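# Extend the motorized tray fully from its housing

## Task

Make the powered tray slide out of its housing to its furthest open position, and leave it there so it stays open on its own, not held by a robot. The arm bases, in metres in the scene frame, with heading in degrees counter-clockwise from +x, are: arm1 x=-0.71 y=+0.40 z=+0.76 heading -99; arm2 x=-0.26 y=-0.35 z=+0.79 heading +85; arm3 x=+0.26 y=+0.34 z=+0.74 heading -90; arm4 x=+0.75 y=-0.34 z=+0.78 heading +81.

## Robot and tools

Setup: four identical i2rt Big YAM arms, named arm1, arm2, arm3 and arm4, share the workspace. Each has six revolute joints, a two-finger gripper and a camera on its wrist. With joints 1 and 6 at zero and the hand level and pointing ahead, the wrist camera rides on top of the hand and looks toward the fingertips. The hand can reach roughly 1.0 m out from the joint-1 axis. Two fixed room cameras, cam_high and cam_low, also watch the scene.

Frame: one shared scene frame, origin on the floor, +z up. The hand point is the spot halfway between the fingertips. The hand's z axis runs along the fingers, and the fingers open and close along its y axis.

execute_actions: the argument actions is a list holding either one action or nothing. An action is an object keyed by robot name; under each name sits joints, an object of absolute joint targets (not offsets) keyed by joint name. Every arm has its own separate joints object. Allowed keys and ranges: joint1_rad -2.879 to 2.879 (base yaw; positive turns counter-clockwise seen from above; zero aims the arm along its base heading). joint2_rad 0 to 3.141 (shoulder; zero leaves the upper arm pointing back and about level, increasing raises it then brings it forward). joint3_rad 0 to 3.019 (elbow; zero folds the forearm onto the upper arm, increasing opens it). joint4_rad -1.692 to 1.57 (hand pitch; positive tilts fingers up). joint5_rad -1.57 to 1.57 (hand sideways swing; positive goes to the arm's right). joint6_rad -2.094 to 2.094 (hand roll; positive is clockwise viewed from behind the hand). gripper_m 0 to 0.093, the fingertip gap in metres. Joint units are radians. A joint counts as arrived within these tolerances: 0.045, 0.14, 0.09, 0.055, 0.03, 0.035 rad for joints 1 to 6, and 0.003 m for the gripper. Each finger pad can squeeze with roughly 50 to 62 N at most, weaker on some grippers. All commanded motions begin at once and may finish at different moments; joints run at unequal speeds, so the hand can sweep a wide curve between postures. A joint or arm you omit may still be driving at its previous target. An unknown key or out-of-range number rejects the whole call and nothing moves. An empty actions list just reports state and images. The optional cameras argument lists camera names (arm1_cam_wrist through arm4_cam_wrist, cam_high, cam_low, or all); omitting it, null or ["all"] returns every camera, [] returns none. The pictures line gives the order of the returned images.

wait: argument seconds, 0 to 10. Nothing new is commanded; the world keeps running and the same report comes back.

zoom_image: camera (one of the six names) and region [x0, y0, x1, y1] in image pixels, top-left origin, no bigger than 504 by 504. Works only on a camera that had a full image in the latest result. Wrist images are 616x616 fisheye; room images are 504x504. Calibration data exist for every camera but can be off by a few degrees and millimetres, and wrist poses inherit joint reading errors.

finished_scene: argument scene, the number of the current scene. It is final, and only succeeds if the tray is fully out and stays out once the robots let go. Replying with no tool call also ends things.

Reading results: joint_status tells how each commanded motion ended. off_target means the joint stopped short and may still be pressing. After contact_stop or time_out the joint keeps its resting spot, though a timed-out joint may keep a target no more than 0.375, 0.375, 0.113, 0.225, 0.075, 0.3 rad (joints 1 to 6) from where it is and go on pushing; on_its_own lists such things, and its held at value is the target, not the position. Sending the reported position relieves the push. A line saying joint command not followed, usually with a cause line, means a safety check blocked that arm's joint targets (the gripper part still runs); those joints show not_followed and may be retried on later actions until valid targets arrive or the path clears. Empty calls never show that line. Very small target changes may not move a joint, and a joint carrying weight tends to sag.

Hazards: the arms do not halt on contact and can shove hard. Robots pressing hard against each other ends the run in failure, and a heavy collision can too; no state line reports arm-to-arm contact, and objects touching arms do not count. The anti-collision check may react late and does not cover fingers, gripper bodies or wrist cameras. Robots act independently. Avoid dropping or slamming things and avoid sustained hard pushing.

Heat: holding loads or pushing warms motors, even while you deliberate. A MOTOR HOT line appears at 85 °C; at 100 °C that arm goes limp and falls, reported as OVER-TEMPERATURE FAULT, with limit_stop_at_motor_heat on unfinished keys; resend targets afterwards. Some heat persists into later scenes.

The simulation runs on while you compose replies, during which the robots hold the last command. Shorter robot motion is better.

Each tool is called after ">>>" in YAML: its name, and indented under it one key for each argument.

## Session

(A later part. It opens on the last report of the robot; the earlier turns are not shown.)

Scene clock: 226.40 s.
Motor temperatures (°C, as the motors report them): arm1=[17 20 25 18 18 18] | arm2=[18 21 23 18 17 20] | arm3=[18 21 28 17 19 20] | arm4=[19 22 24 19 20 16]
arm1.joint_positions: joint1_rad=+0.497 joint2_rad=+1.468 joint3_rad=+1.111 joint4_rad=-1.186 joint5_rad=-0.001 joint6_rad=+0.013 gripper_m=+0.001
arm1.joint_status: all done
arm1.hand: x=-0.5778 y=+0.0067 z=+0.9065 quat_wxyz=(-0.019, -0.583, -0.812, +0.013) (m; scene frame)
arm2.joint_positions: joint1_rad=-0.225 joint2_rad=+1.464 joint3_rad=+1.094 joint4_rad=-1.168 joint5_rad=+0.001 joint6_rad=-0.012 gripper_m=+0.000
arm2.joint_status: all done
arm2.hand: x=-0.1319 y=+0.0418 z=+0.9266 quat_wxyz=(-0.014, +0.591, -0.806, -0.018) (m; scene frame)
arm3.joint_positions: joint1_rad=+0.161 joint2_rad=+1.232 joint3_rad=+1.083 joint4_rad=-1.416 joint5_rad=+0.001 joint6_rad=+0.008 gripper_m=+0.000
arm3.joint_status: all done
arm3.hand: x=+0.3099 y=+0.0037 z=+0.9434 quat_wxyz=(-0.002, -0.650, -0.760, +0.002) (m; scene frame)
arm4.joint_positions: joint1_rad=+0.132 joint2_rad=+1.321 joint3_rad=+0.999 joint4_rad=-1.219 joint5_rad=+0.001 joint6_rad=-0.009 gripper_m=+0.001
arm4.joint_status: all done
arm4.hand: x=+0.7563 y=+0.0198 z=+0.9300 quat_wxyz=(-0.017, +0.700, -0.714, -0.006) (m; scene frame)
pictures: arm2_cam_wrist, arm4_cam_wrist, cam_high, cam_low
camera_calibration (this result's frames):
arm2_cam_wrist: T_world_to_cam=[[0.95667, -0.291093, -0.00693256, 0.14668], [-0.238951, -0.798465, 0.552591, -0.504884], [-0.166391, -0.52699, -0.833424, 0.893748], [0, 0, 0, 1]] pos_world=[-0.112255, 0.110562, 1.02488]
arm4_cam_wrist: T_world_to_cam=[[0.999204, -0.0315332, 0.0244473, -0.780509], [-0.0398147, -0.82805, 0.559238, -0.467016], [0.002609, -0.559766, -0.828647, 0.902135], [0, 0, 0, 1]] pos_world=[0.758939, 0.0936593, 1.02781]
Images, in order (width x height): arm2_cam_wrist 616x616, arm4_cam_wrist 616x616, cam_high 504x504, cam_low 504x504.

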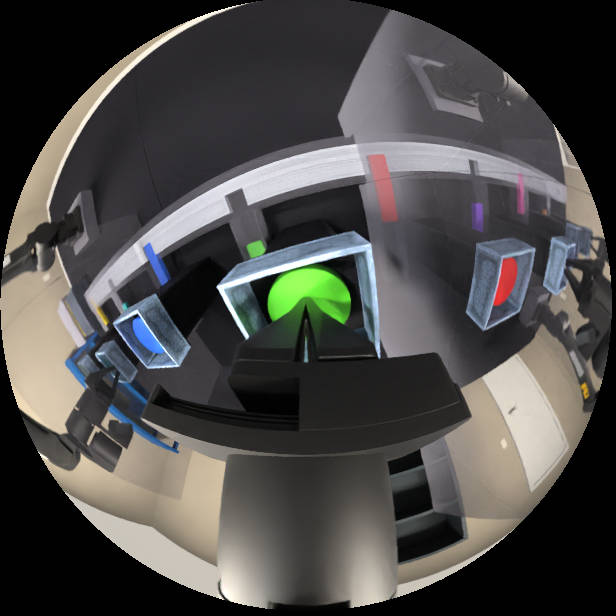

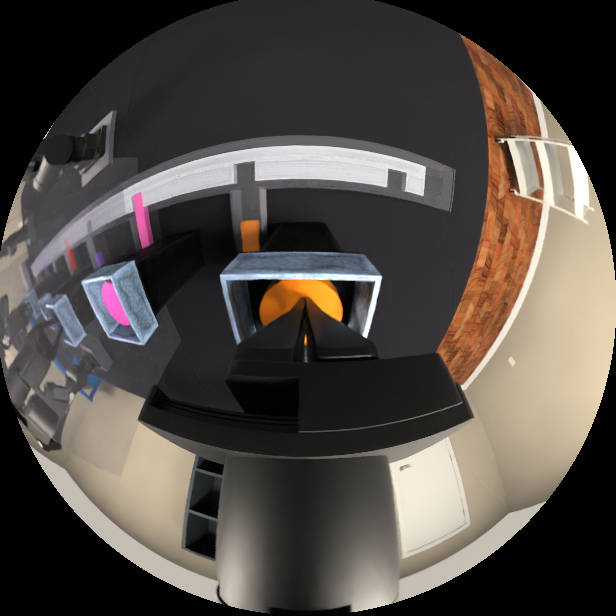

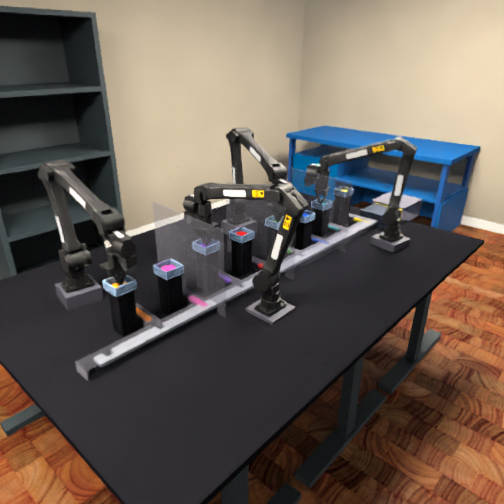

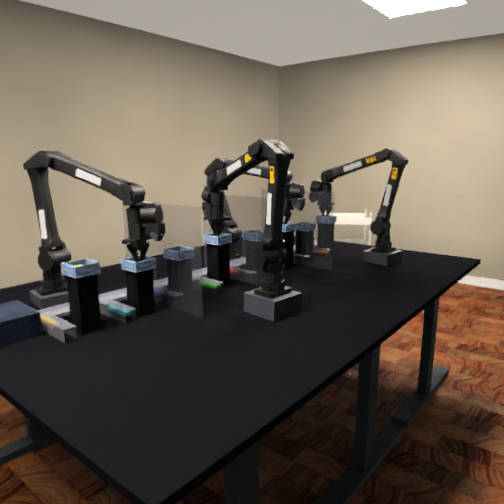

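Fully retracted, it seems. Switching.

>>> execute_actions:
  actions:
    - {"arm1":{"joints":{"joint2_rad":1.40,"joint3_rad":1.27,"joint4_rad":-1.43}},"arm2":{"joints":{"joint2_rad":1.405,"joint3_rad":1.21,"joint4_rad":-1.365}},"arm3":{"joints":{"joint2_rad":1.225,"joint3_rad":1.245,"joint4_rad":-1.58}},"arm4":{"joints":{"joint2_rad":1.29,"joint3_rad":1.165,"joint4_rad":-1.43}}}
  cameras: []

>>> execute_actions:
  actions:
    - {"arm1":{"joints":{"joint1_rad":-0.045}},"arm2":{"joints":{"joint1_rad":0.321}},"arm3":{"joints":{"joint1_rad":-0.486,"joint2_rad":1.327,"joint3_rad":1.305,"joint4_rad":-1.54}},"arm4":{"joints":{"joint1_rad":0.671,"joint2_rad":1.478,"joint3_rad":1.295,"joint4_rad":-1.377}}}
  cameras: ["arm1_cam_wrist","arm2_cam_wrist","arm3_cam_wrist","arm4_cam_wrist"]

>>> execute_actions:
  actions:
    - {"arm1":{"joints":{"joint2_rad":1.445,"joint3_rad":1.101,"joint4_rad":-1.215}},"arm2":{"joints":{"joint2_rad":1.52,"joint3_rad":0.99,"joint4_rad":-1.03}},"arm3":{"joints":{"joint2_rad":1.365,"joint3_rad":1.091,"joint4_rad":-1.285}},"arm4":{"joints":{"joint2_rad":1.56,"joint3_rad":1.112,"joint4_rad":-1.11}}}
  cameras: ["arm1_cam_wrist","arm2_cam_wrist","arm3_cam_wrist","arm4_cam_wrist"]

Scene clock: 242.30 s.
Motor temperatures (°C, as the motors report them): arm1=[17 20 26 18 18 18] | arm2=[18 21 24 18 17 20] | arm3=[18 21 28 17 19 20] | arm4=[19 22 24 19 20 16]
arm1.joint_positions: joint1_rad=+0.497 joint2_rad=+1.386 joint3_rad=+1.245 joint4_rad=-1.420 joint5_rad=-0.001 joint6_rad=+0.013 gripper_m=+0.001
arm1.joint_status: all done
arm1.hand: x=-0.5835 y=+0.0228 z=+0.9870 quat_wxyz=(-0.011, -0.583, -0.812, +0.007) (m; scene frame)
arm2.joint_positions: joint1_rad=-0.225 joint2_rad=+1.392 joint3_rad=+1.177 joint4_rad=-1.352 joint5_rad=+0.001 joint6_rad=-0.012 gripper_m=+0.000
arm2.joint_status: all done
arm2.hand: x=-0.1369 y=+0.0243 z=+0.9841 quat_wxyz=(-0.003, +0.591, -0.806, -0.009) (m; scene frame)
arm3.joint_positions: joint1_rad=+0.161 joint2_rad=+1.225 joint3_rad=+1.207 joint4_rad=-1.569 joint5_rad=+0.001 joint6_rad=+0.008 gripper_m=+0.000
arm3.joint_status: all done
arm3.hand: x=+0.3092 y=+0.0079 z=+0.9927 quat_wxyz=(+0.007, -0.650, -0.760, -0.005) (m; scene frame)
arm4.joint_positions: joint1_rad=+0.132 joint2_rad=+1.291 joint3_rad=+1.121 joint4_rad=-1.420 joint5_rad=+0.001 joint6_rad=-0.009 gripper_m=+0.001
arm4.joint_status: all done
arm4.hand: x=+0.7553 y=+0.0102 z=+0.9851 quat_wxyz=(+0.001, +0.700, -0.714, +0.011) (m; scene frame)
pictures: none
No camera images: the call's "cameras" was empty. Leave "cameras" out to get every camera's image.

Scene clock: 243.57 s.
Motor temperatures (°C, as the motors report them): arm1=[17 20 26 18 18 18] | arm2=[18 21 24 18 17 20] | arm3=[18 21 29 17 19 20] | arm4=[19 22 25 19 20 16]
arm1.joint_positions: joint1_rad=-0.051 joint2_rad=+1.386 joint3_rad=+1.245 joint4_rad=-1.420 joint5_rad=+0.000 joint6_rad=+0.013 gripper_m=+0.001
arm1.joint_status: all done
arm1.hand: x=-0.7995 y=+0.0090 z=+0.9860 quat_wxyz=(-0.011, -0.781, -0.624, +0.007) (m; scene frame)
arm2.joint_positions: joint1_rad=+0.328 joint2_rad=+1.392 joint3_rad=+1.177 joint4_rad=-1.352 joint5_rad=+0.000 joint6_rad=-0.012 gripper_m=+0.000
arm2.joint_status: all done
arm2.hand: x=-0.3528 y=+0.0333 z=+0.9860 quat_wxyz=(-0.005, +0.789, -0.614, -0.009) (m; scene frame)
arm3.joint_positions: joint1_rad=-0.490 joint2_rad=+1.334 joint3_rad=+1.268 joint4_rad=-1.546 joint5_rad=+0.001 joint6_rad=+0.007 gripper_m=+0.000
arm3.joint_status: all done
arm3.hand: x=+0.0812 y=+0.0124 z=+0.9797 quat_wxyz=(+0.011, -0.859, -0.512, -0.017) (m; scene frame)
arm4.joint_positions: joint1_rad=+0.679 joint2_rad=+1.488 joint3_rad=+1.261 joint4_rad=-1.379 joint5_rad=+0.000 joint6_rad=-0.008 gripper_m=+0.001
arm4.joint_status: all done
arm4.hand: x=+0.5362 y=+0.0227 z=+0.9612 quat_wxyz=(+0.005, +0.866, -0.499, +0.020) (m; scene frame)
pictures: arm1_cam_wrist, arm2_cam_wrist, arm3_cam_wrist, arm4_cam_wrist
camera_calibration (this result's frames):
arm1_cam_wrist: T_world_to_cam=[[-0.976661, 0.21476, -0.00347541, -0.780563], [0.173757, 0.799497, 0.57499, -0.428184], [0.126263, 0.560966, -0.818153, 1.02132], [0, 0, 0, 1]] pos_world=[-0.816901, -0.0629607, 1.07908]
arm2_cam_wrist: T_world_to_cam=[[0.966937, 0.255015, -0.000114837, 0.334645], [0.209218, -0.793029, 0.57213, -0.458582], [0.145811, -0.553237, -0.820163, 0.999981], [0, 0, 0, 1]] pos_world=[-0.373446, 0.104219, 1.08255]
arm3_cam_wrist: T_world_to_cam=[[-0.878519, 0.47753, 0.0130319, 0.0499258], [0.38173, 0.685349, 0.620144, -0.64403], [0.287206, 0.549783, -0.78438, 0.863997], [0, 0, 0, 1]] pos_world=[0.0415609, -0.0574664, 1.07644]
arm4_cam_wrist: T_world_to_cam=[[0.869963, 0.492576, 0.023084, -0.502567], [0.375035, -0.691311, 0.617607, -0.772519], [0.320177, -0.528638, -0.786148, 0.718426], [0, 0, 0, 1]] pos_world=[0.496913, 0.0932891, 1.0535]
Images, in order (width x height): arm1_cam_wrist 616x616, arm2_cam_wrist 616x616, arm3_cam_wrist 616x616, arm4_cam_wrist 616x616.

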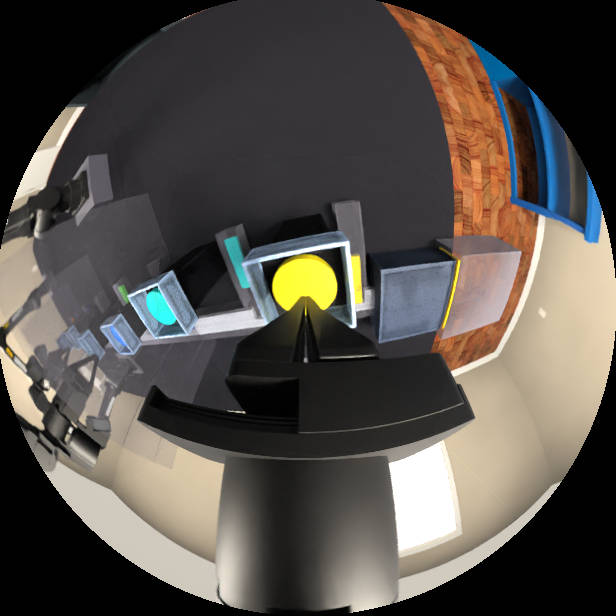

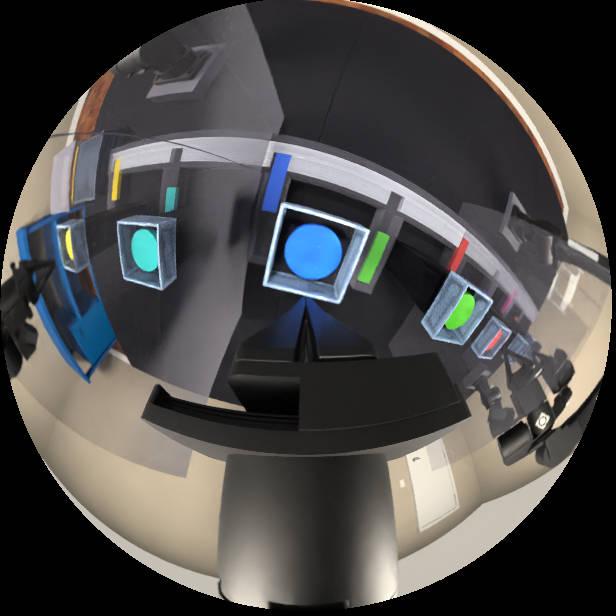

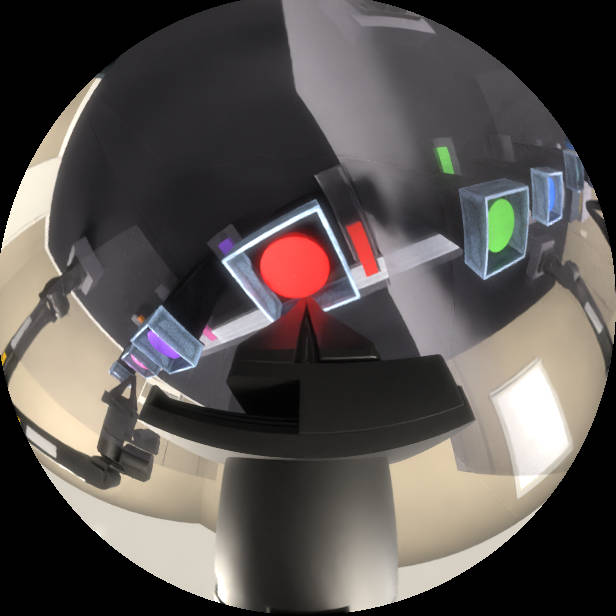

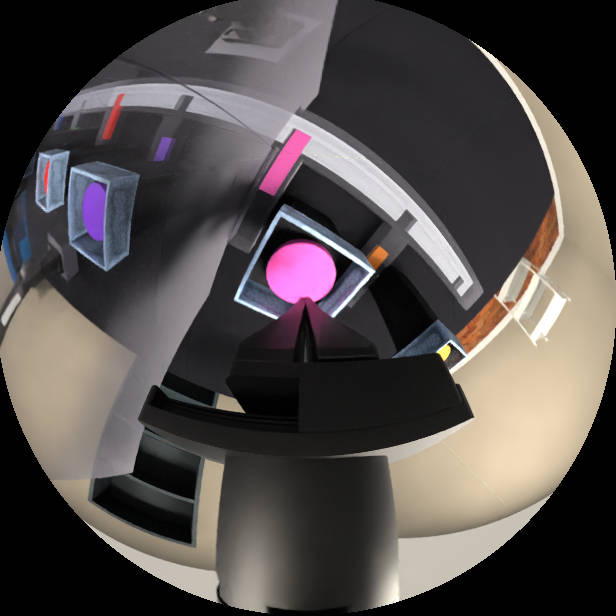

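Scene clock: 244.53 s.
Motor temperatures (°C, as the motors report them): arm1=[17 20 26 18 18 18] | arm2=[18 21 24 18 17 20] | arm3=[18 21 29 17 19 20] | arm4=[19 22 25 19 20 16]
arm1.joint_positions: joint1_rad=-0.050 joint2_rad=+1.409 joint3_rad=+1.124 joint4_rad=-1.250 joint5_rad=+0.000 joint6_rad=+0.013 gripper_m=+0.001
arm1.joint_status: all done
arm1.hand: x=-0.7997 y=+0.0048 z=+0.9322 quat_wxyz=(-0.019, -0.781, -0.624, +0.016) (m; scene frame)
arm2.joint_positions: joint1_rad=+0.328 joint2_rad=+1.472 joint3_rad=+1.016 joint4_rad=-1.076 joint5_rad=+0.000 joint6_rad=-0.012 gripper_m=+0.000
arm2.joint_status: all done
arm2.hand: x=-0.3556 y=+0.0436 z=+0.8986 quat_wxyz=(-0.016, +0.789, -0.614, -0.023) (m; scene frame)
arm3.joint_positions: joint1_rad=-0.490 joint2_rad=+1.324 joint3_rad=+1.120 joint4_rad=-1.327 joint5_rad=+0.001 joint6_rad=+0.007 gripper_m=+0.000
arm3.joint_status: all done
arm3.hand: x=+0.0770 y=+0.0045 z=+0.9268 quat_wxyz=(-0.010, -0.859, -0.512, +0.017) (m; scene frame)
arm4.joint_positions: joint1_rad=+0.679 joint2_rad=+1.505 joint3_rad=+1.144 joint4_rad=-1.154 joint5_rad=+0.000 joint6_rad=-0.008 gripper_m=+0.001
arm4.joint_status: all done
arm4.hand: x=+0.5300 y=+0.0348 z=+0.9117 quat_wxyz=(-0.018, +0.866, -0.499, -0.019) (m; scene frame)
pictures: arm1_cam_wrist, arm2_cam_wrist, arm3_cam_wrist, arm4_cam_wrist
camera_calibration (this result's frames):
arm1_cam_wrist: T_world_to_cam=[[-0.976712, 0.214524, -0.00363823, -0.779961], [0.17655, 0.813222, 0.554526, -0.372621], [0.121918, 0.54097, -0.832158, 0.989386], [0, 0, 0, 1]] pos_world=[-0.816635, -0.0648842, 1.02712]
arm2_cam_wrist: T_world_to_cam=[[0.967081, 0.254465, 0.00102758, 0.333767], [0.213247, -0.812623, 0.542373, -0.370821], [0.13885, -0.5243, -0.840137, 0.948532], [0, 0, 0, 1]] pos_world=[-0.375407, 0.111046, 0.997678]
arm3_cam_wrist: T_world_to_cam=[[-0.878044, 0.478422, 0.0122833, 0.0513486], [0.403761, 0.726752, 0.555706, -0.546359], [0.256935, 0.492894, -0.831288, 0.874098], [0, 0, 0, 1]] pos_world=[0.0410982, -0.0583367, 1.02961]
arm4_cam_wrist: T_world_to_cam=[[0.870444, 0.49174, 0.0227667, -0.501926], [0.401855, -0.736527, 0.544096, -0.676851], [0.284322, -0.464456, -0.838714, 0.752528], [0, 0, 0, 1]] pos_world=[0.494934, 0.0978145, 1.01086]
Images, in order (width x height): arm1_cam_wrist 616x616, arm2_cam_wrist 616x616, arm3_cam_wrist 616x616, arm4_cam_wrist 616x616.

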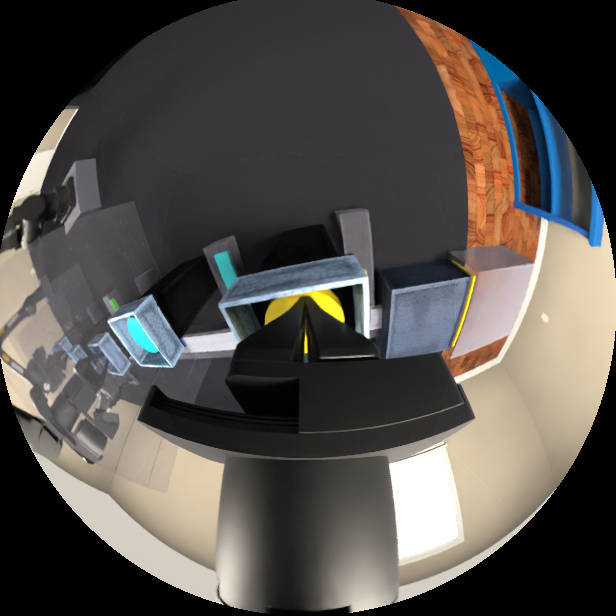

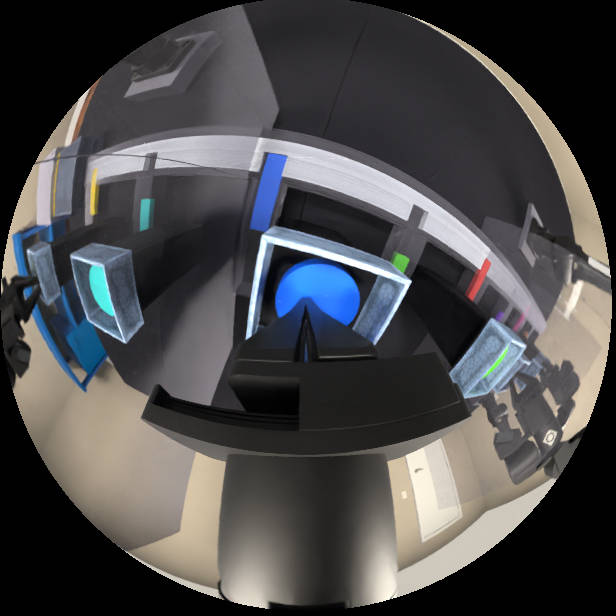

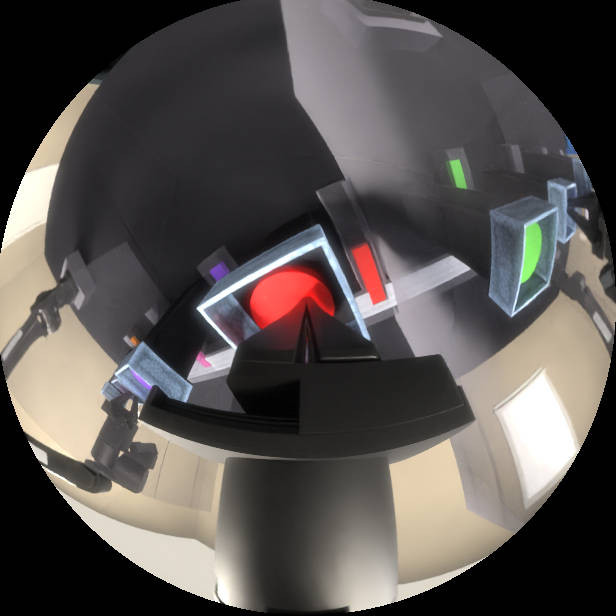

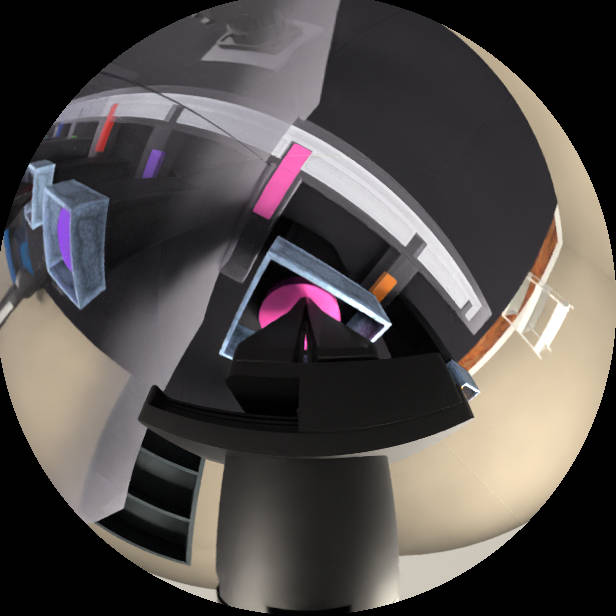

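>>> wait:
  seconds: 10

>>> wait:
  seconds: 10

Scene clock: 257.03 s.
Motor temperatures (°C, as the motors report them): arm1=[17 20 26 18 18 18] | arm2=[18 21 24 18 17 20] | arm3=[18 21 28 17 19 20] | arm4=[19 22 24 19 20 16]
arm1.joint_positions: joint1_rad=-0.050 joint2_rad=+1.409 joint3_rad=+1.124 joint4_rad=-1.250 joint5_rad=+0.000 joint6_rad=+0.013 gripper_m=+0.001
arm1.joint_status: all done
arm1.hand: x=-0.7997 y=+0.0048 z=+0.9322 quat_wxyz=(-0.019, -0.781, -0.624, +0.016) (m; scene frame)
arm2.joint_positions: joint1_rad=+0.328 joint2_rad=+1.472 joint3_rad=+1.016 joint4_rad=-1.076 joint5_rad=+0.000 joint6_rad=-0.012 gripper_m=+0.000
arm2.joint_status: all done
arm2.hand: x=-0.3556 y=+0.0436 z=+0.8986 quat_wxyz=(-0.016, +0.789, -0.614, -0.023) (m; scene frame)
arm3.joint_positions: joint1_rad=-0.490 joint2_rad=+1.324 joint3_rad=+1.120 joint4_rad=-1.327 joint5_rad=+0.001 joint6_rad=+0.007 gripper_m=+0.000
arm3.joint_status: all done
arm3.hand: x=+0.0770 y=+0.0045 z=+0.9268 quat_wxyz=(-0.010, -0.859, -0.512, +0.017) (m; scene frame)
arm4.joint_positions: joint1_rad=+0.679 joint2_rad=+1.505 joint3_rad=+1.144 joint4_rad=-1.154 joint5_rad=+0.000 joint6_rad=-0.008 gripper_m=+0.001
arm4.joint_status: all done
arm4.hand: x=+0.5300 y=+0.0348 z=+0.9117 quat_wxyz=(-0.018, +0.866, -0.499, -0.019) (m; scene frame)
wait: 10.00 s; at rest from the start
pictures: arm1_cam_wrist, arm2_cam_wrist, arm3_cam_wrist, arm4_cam_wrist, cam_high, cam_low
camera_calibration (this result's frames):
arm1_cam_wrist: T_world_to_cam=[[-0.976712, 0.214524, -0.00363823, -0.779961], [0.17655, 0.813222, 0.554526, -0.372621], [0.121918, 0.54097, -0.832158, 0.989386], [0, 0, 0, 1]] pos_world=[-0.816635, -0.0648842, 1.02712]
arm2_cam_wrist: T_world_to_cam=[[0.967081, 0.254465, 0.00102758, 0.333767], [0.213247, -0.812623, 0.542373, -0.370821], [0.13885, -0.5243, -0.840137, 0.948532], [0, 0, 0, 1]] pos_world=[-0.375407, 0.111046, 0.997678]
arm3_cam_wrist: T_world_to_cam=[[-0.878044, 0.478422, 0.0122833, 0.0513486], [0.403761, 0.726752, 0.555706, -0.546359], [0.256935, 0.492894, -0.831288, 0.874098], [0, 0, 0, 1]] pos_world=[0.0410982, -0.0583367, 1.02961]
arm4_cam_wrist: T_world_to_cam=[[0.870444, 0.49174, 0.0227667, -0.501926], [0.401855, -0.736527, 0.544096, -0.676851], [0.284322, -0.464456, -0.838714, 0.752528], [0, 0, 0, 1]] pos_world=[0.494934, 0.0978145, 1.01086]
Images, in order (width x height): arm1_cam_wrist 616x616, arm2_cam_wrist 616x616, arm3_cam_wrist 616x616, arm4_cam_wrist 616x616, cam_high 504x504, cam_low 504x504.

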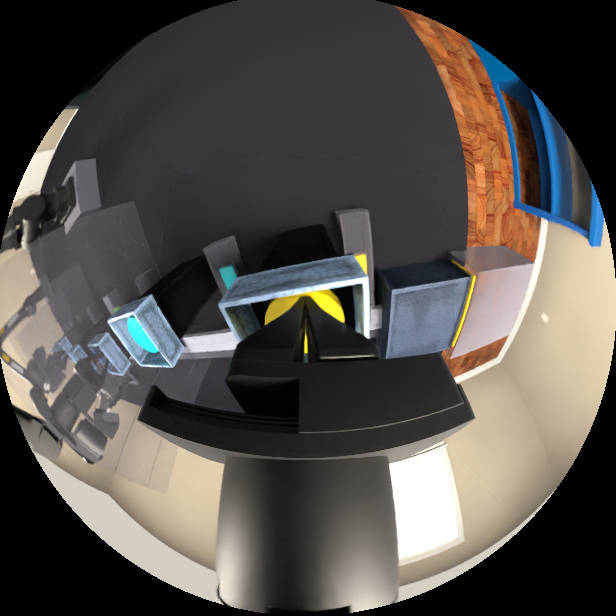

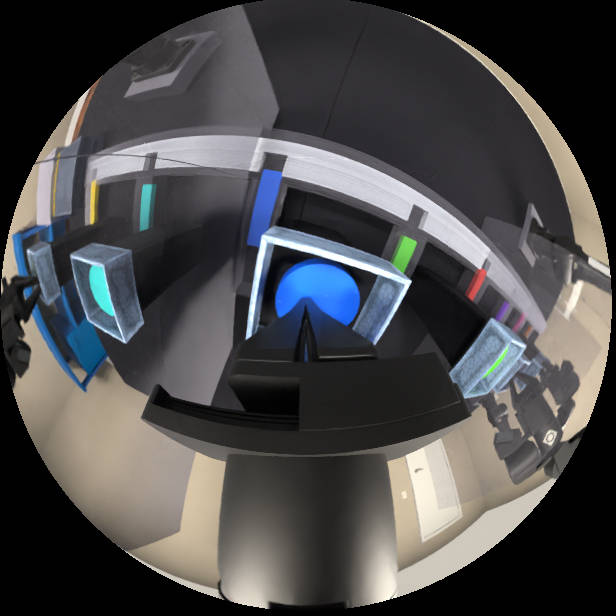

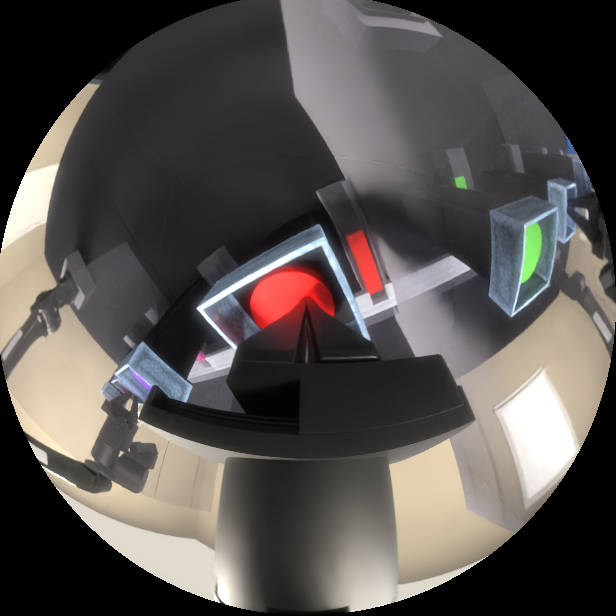

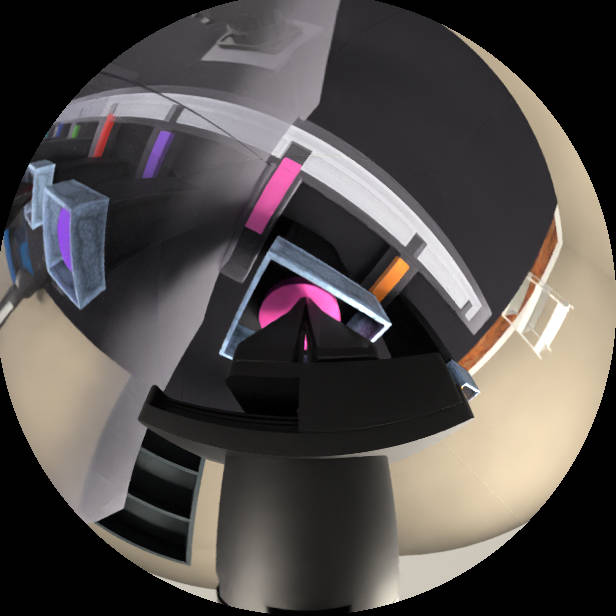

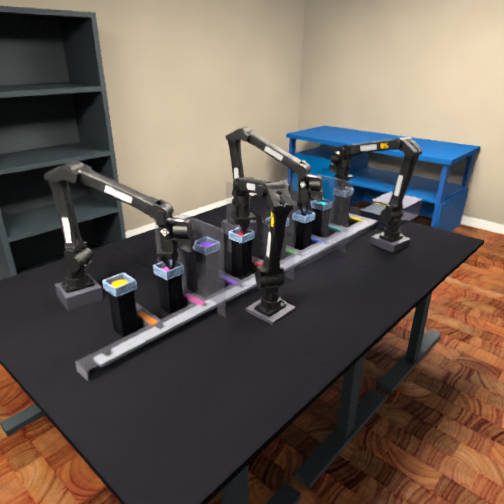

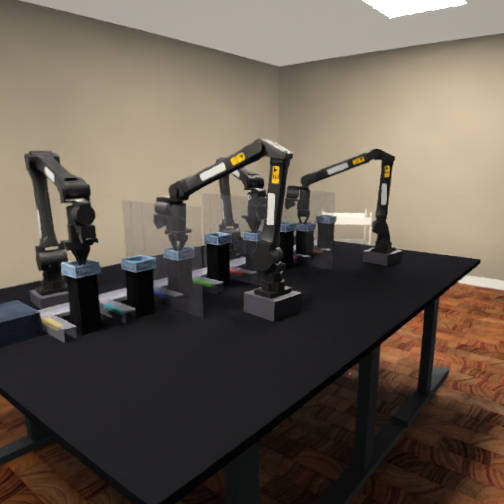

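Scene clock: 267.03 s.
Motor temperatures (°C, as the motors report them): arm1=[17 20 26 18 18 18] | arm2=[18 21 23 18 17 20] | arm3=[18 21 27 17 19 20] | arm4=[19 22 24 19 20 16]
arm1.joint_positions: joint1_rad=-0.050 joint2_rad=+1.409 joint3_rad=+1.124 joint4_rad=-1.250 joint5_rad=+0.000 joint6_rad=+0.013 gripper_m=+0.001
arm1.joint_status: all done
arm1.hand: x=-0.7997 y=+0.0048 z=+0.9322 quat_wxyz=(-0.019, -0.781, -0.624, +0.016) (m; scene frame)
arm2.joint_positions: joint1_rad=+0.328 joint2_rad=+1.472 joint3_rad=+1.016 joint4_rad=-1.076 joint5_rad=+0.000 joint6_rad=-0.012 gripper_m=+0.000
arm2.joint_status: all done
arm2.hand: x=-0.3556 y=+0.0436 z=+0.8986 quat_wxyz=(-0.016, +0.789, -0.614, -0.023) (m; scene frame)
arm3.joint_positions: joint1_rad=-0.490 joint2_rad=+1.324 joint3_rad=+1.120 joint4_rad=-1.327 joint5_rad=+0.001 joint6_rad=+0.007 gripper_m=+0.000
arm3.joint_status: all done
arm3.hand: x=+0.0770 y=+0.0045 z=+0.9268 quat_wxyz=(-0.010, -0.859, -0.512, +0.017) (m; scene frame)
arm4.joint_positions: joint1_rad=+0.679 joint2_rad=+1.505 joint3_rad=+1.144 joint4_rad=-1.154 joint5_rad=+0.000 joint6_rad=-0.008 gripper_m=+0.001
arm4.joint_status: all done
arm4.hand: x=+0.5300 y=+0.0348 z=+0.9117 quat_wxyz=(-0.018, +0.866, -0.499, -0.019) (m; scene frame)
wait: 10.00 s; at rest by 0.27 s
pictures: arm1_cam_wrist, arm2_cam_wrist, arm3_cam_wrist, arm4_cam_wrist, cam_high, cam_low
camera_calibration (this result's frames):
arm1_cam_wrist: T_world_to_cam=[[-0.976712, 0.214524, -0.00363823, -0.779961], [0.17655, 0.813222, 0.554526, -0.372621], [0.121918, 0.54097, -0.832158, 0.989386], [0, 0, 0, 1]] pos_world=[-0.816635, -0.0648842, 1.02712]
arm2_cam_wrist: T_world_to_cam=[[0.967081, 0.254465, 0.00102758, 0.333767], [0.213247, -0.812623, 0.542373, -0.370821], [0.13885, -0.5243, -0.840137, 0.948532], [0, 0, 0, 1]] pos_world=[-0.375407, 0.111046, 0.997678]
arm3_cam_wrist: T_world_to_cam=[[-0.878044, 0.478422, 0.0122833, 0.0513486], [0.403761, 0.726752, 0.555706, -0.546359], [0.256935, 0.492894, -0.831288, 0.874098], [0, 0, 0, 1]] pos_world=[0.0410982, -0.0583367, 1.02961]
arm4_cam_wrist: T_world_to_cam=[[0.870444, 0.49174, 0.0227667, -0.501926], [0.401855, -0.736527, 0.544096, -0.676851], [0.284322, -0.464456, -0.838714, 0.752528], [0, 0, 0, 1]] pos_world=[0.494934, 0.0978145, 1.01086]
Images, in order (width x height): arm1_cam_wrist 616x616, arm2_cam_wrist 616x616, arm3_cam_wrist 616x616, arm4_cam_wrist 616x616, cam_high 504x504, cam_low 504x504.

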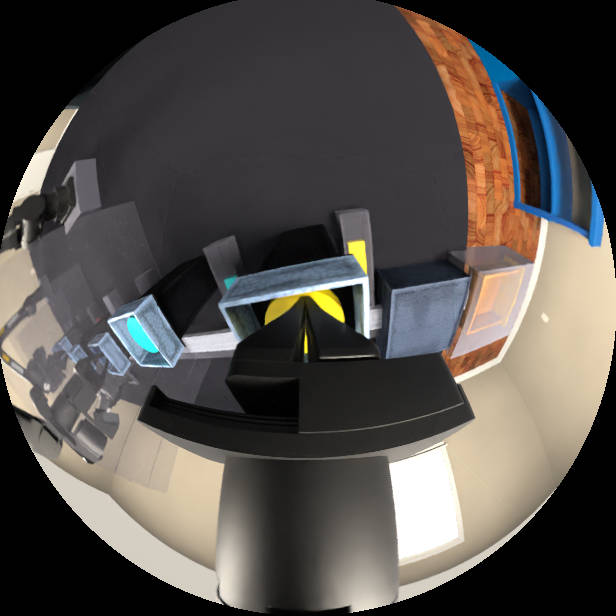

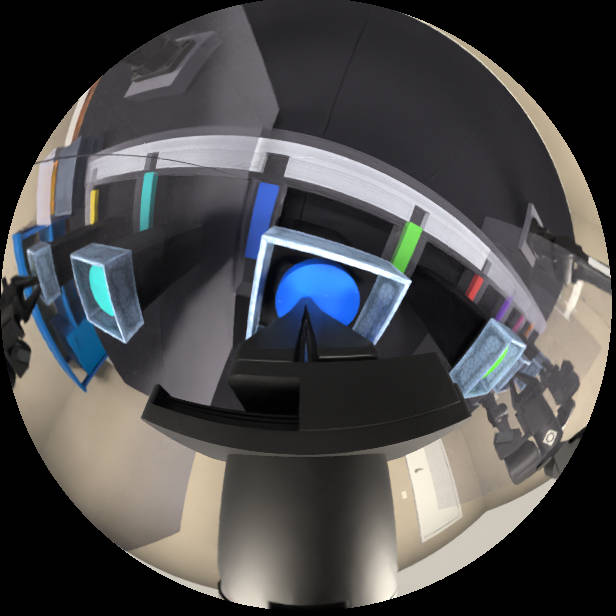

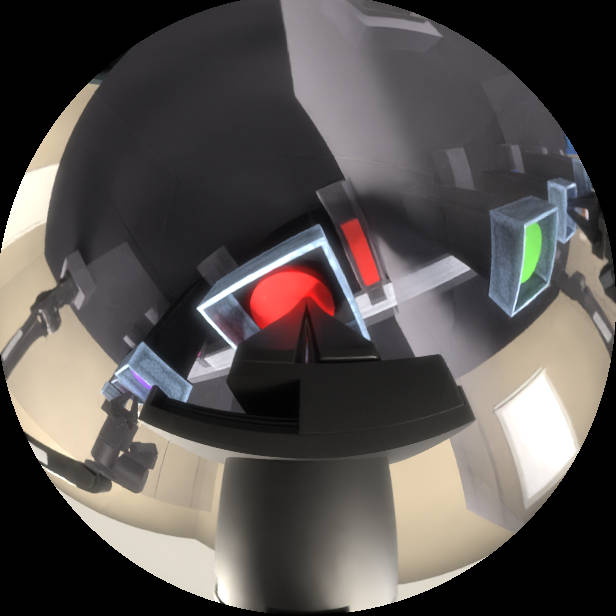

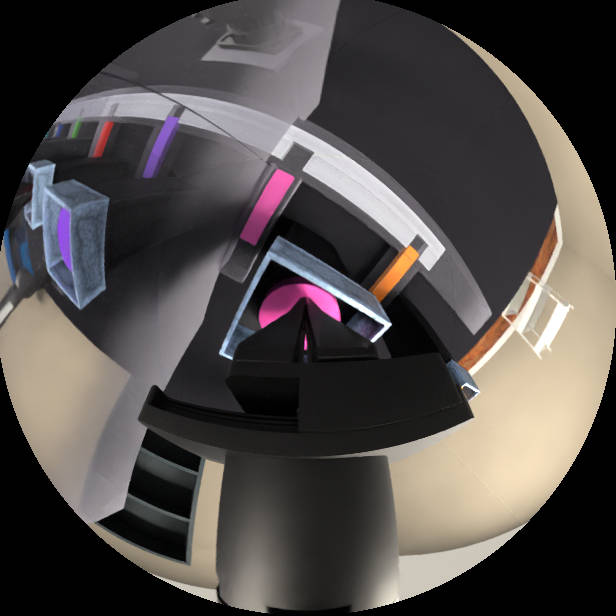

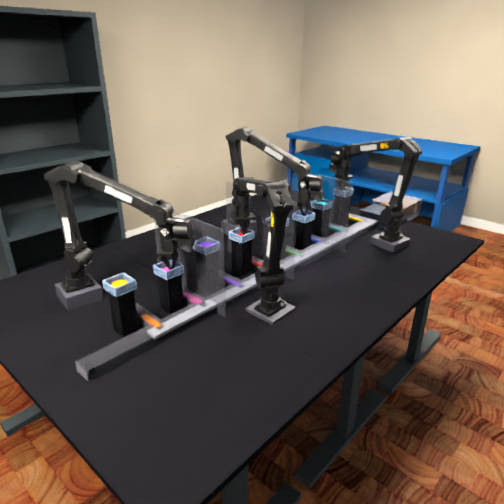

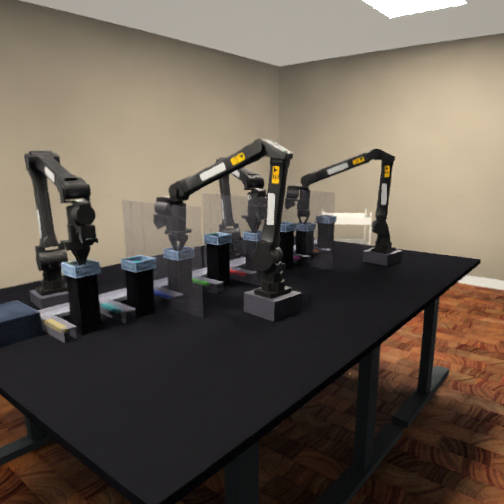

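Tray is out. Lift off, then finish.

>>> execute_actions:
  actions:
    - {"arm1":{"joints":{"joint2_rad":1.40,"joint3_rad":1.27,"joint4_rad":-1.43}},"arm2":{"joints":{"joint2_rad":1.405,"joint3_rad":1.21,"joint4_rad":-1.365}},"arm3":{"joints":{"joint2_rad":1.327,"joint3_rad":1.305,"joint4_rad":-1.54}},"arm4":{"joints":{"joint2_rad":1.478,"joint3_rad":1.31,"joint4_rad":-1.377}}}
  cameras: ["arm1_cam_wrist"]

>>> finished_scene:
  scene: 1

Scene clock: 273.87 s.
Motor temperatures (°C, as the motors report them): arm1=[17 20 26 18 18 18] | arm2=[18 21 24 18 17 20] | arm3=[18 21 27 17 19 20] | arm4=[19 22 24 19 20 16]
arm1.joint_positions: joint1_rad=-0.050 joint2_rad=+1.397 joint3_rad=+1.239 joint4_rad=-1.419 joint5_rad=+0.000 joint6_rad=+0.013 gripper_m=+0.001
arm1.joint_status: all done
arm1.hand: x=-0.7991 y=+0.0096 z=+0.9795 quat_wxyz=(-0.006, -0.781, -0.624, +0.000) (m; scene frame)
arm2.joint_positions: joint1_rad=+0.328 joint2_rad=+1.388 joint3_rad=+1.184 joint4_rad=-1.352 joint5_rad=+0.000 joint6_rad=-0.012 gripper_m=+0.000
arm2.joint_status: all done
arm2.hand: x=-0.3532 y=+0.0353 z=+0.9902 quat_wxyz=(-0.008, +0.789, -0.614, -0.014) (m; scene frame)
arm3.joint_positions: joint1_rad=-0.490 joint2_rad=+1.321 joint3_rad=+1.268 joint4_rad=-1.530 joint5_rad=+0.001 joint6_rad=+0.007 gripper_m=+0.000
arm3.joint_status: all done
arm3.hand: x=+0.0799 y=+0.0101 z=+0.9837 quat_wxyz=(+0.004, -0.859, -0.512, -0.005) (m; scene frame)
arm4.joint_positions: joint1_rad=+0.679 joint2_rad=+1.478 joint3_rad=+1.265 joint4_rad=-1.367 joint5_rad=+0.000 joint6_rad=-0.008 gripper_m=+0.001
arm4.joint_status: all done
arm4.hand: x=+0.5343 y=+0.0259 z=+0.9667 quat_wxyz=(-0.002, +0.867, -0.499, +0.009) (m; scene frame)
pictures: arm1_cam_wrist
camera_calibration (this result's frames):
arm1_cam_wrist: T_world_to_cam=[[-0.976764, 0.214292, -0.00335775, -0.780571], [0.171303, 0.790039, 0.588638, -0.440187], [0.128793, 0.574385, -0.80839, 1.00799], [0, 0, 0, 1]] pos_world=[-0.816851, -0.0639399, 1.07134]
Images, in order (width x height): arm1_cam_wrist 616x616.

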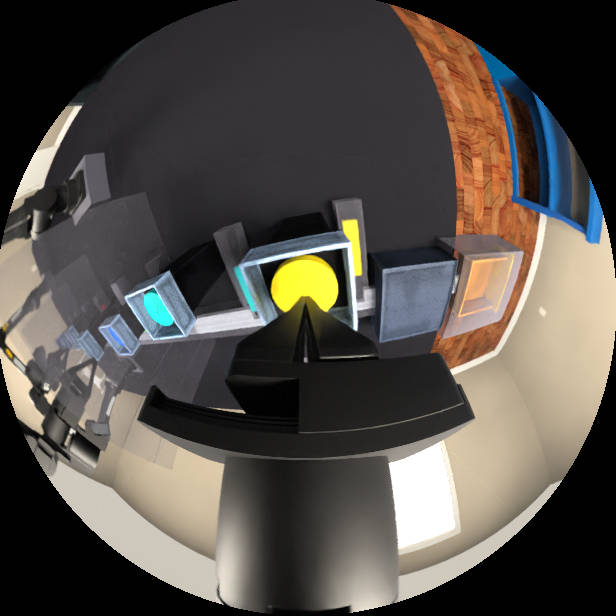

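The scene is finished: the task was done.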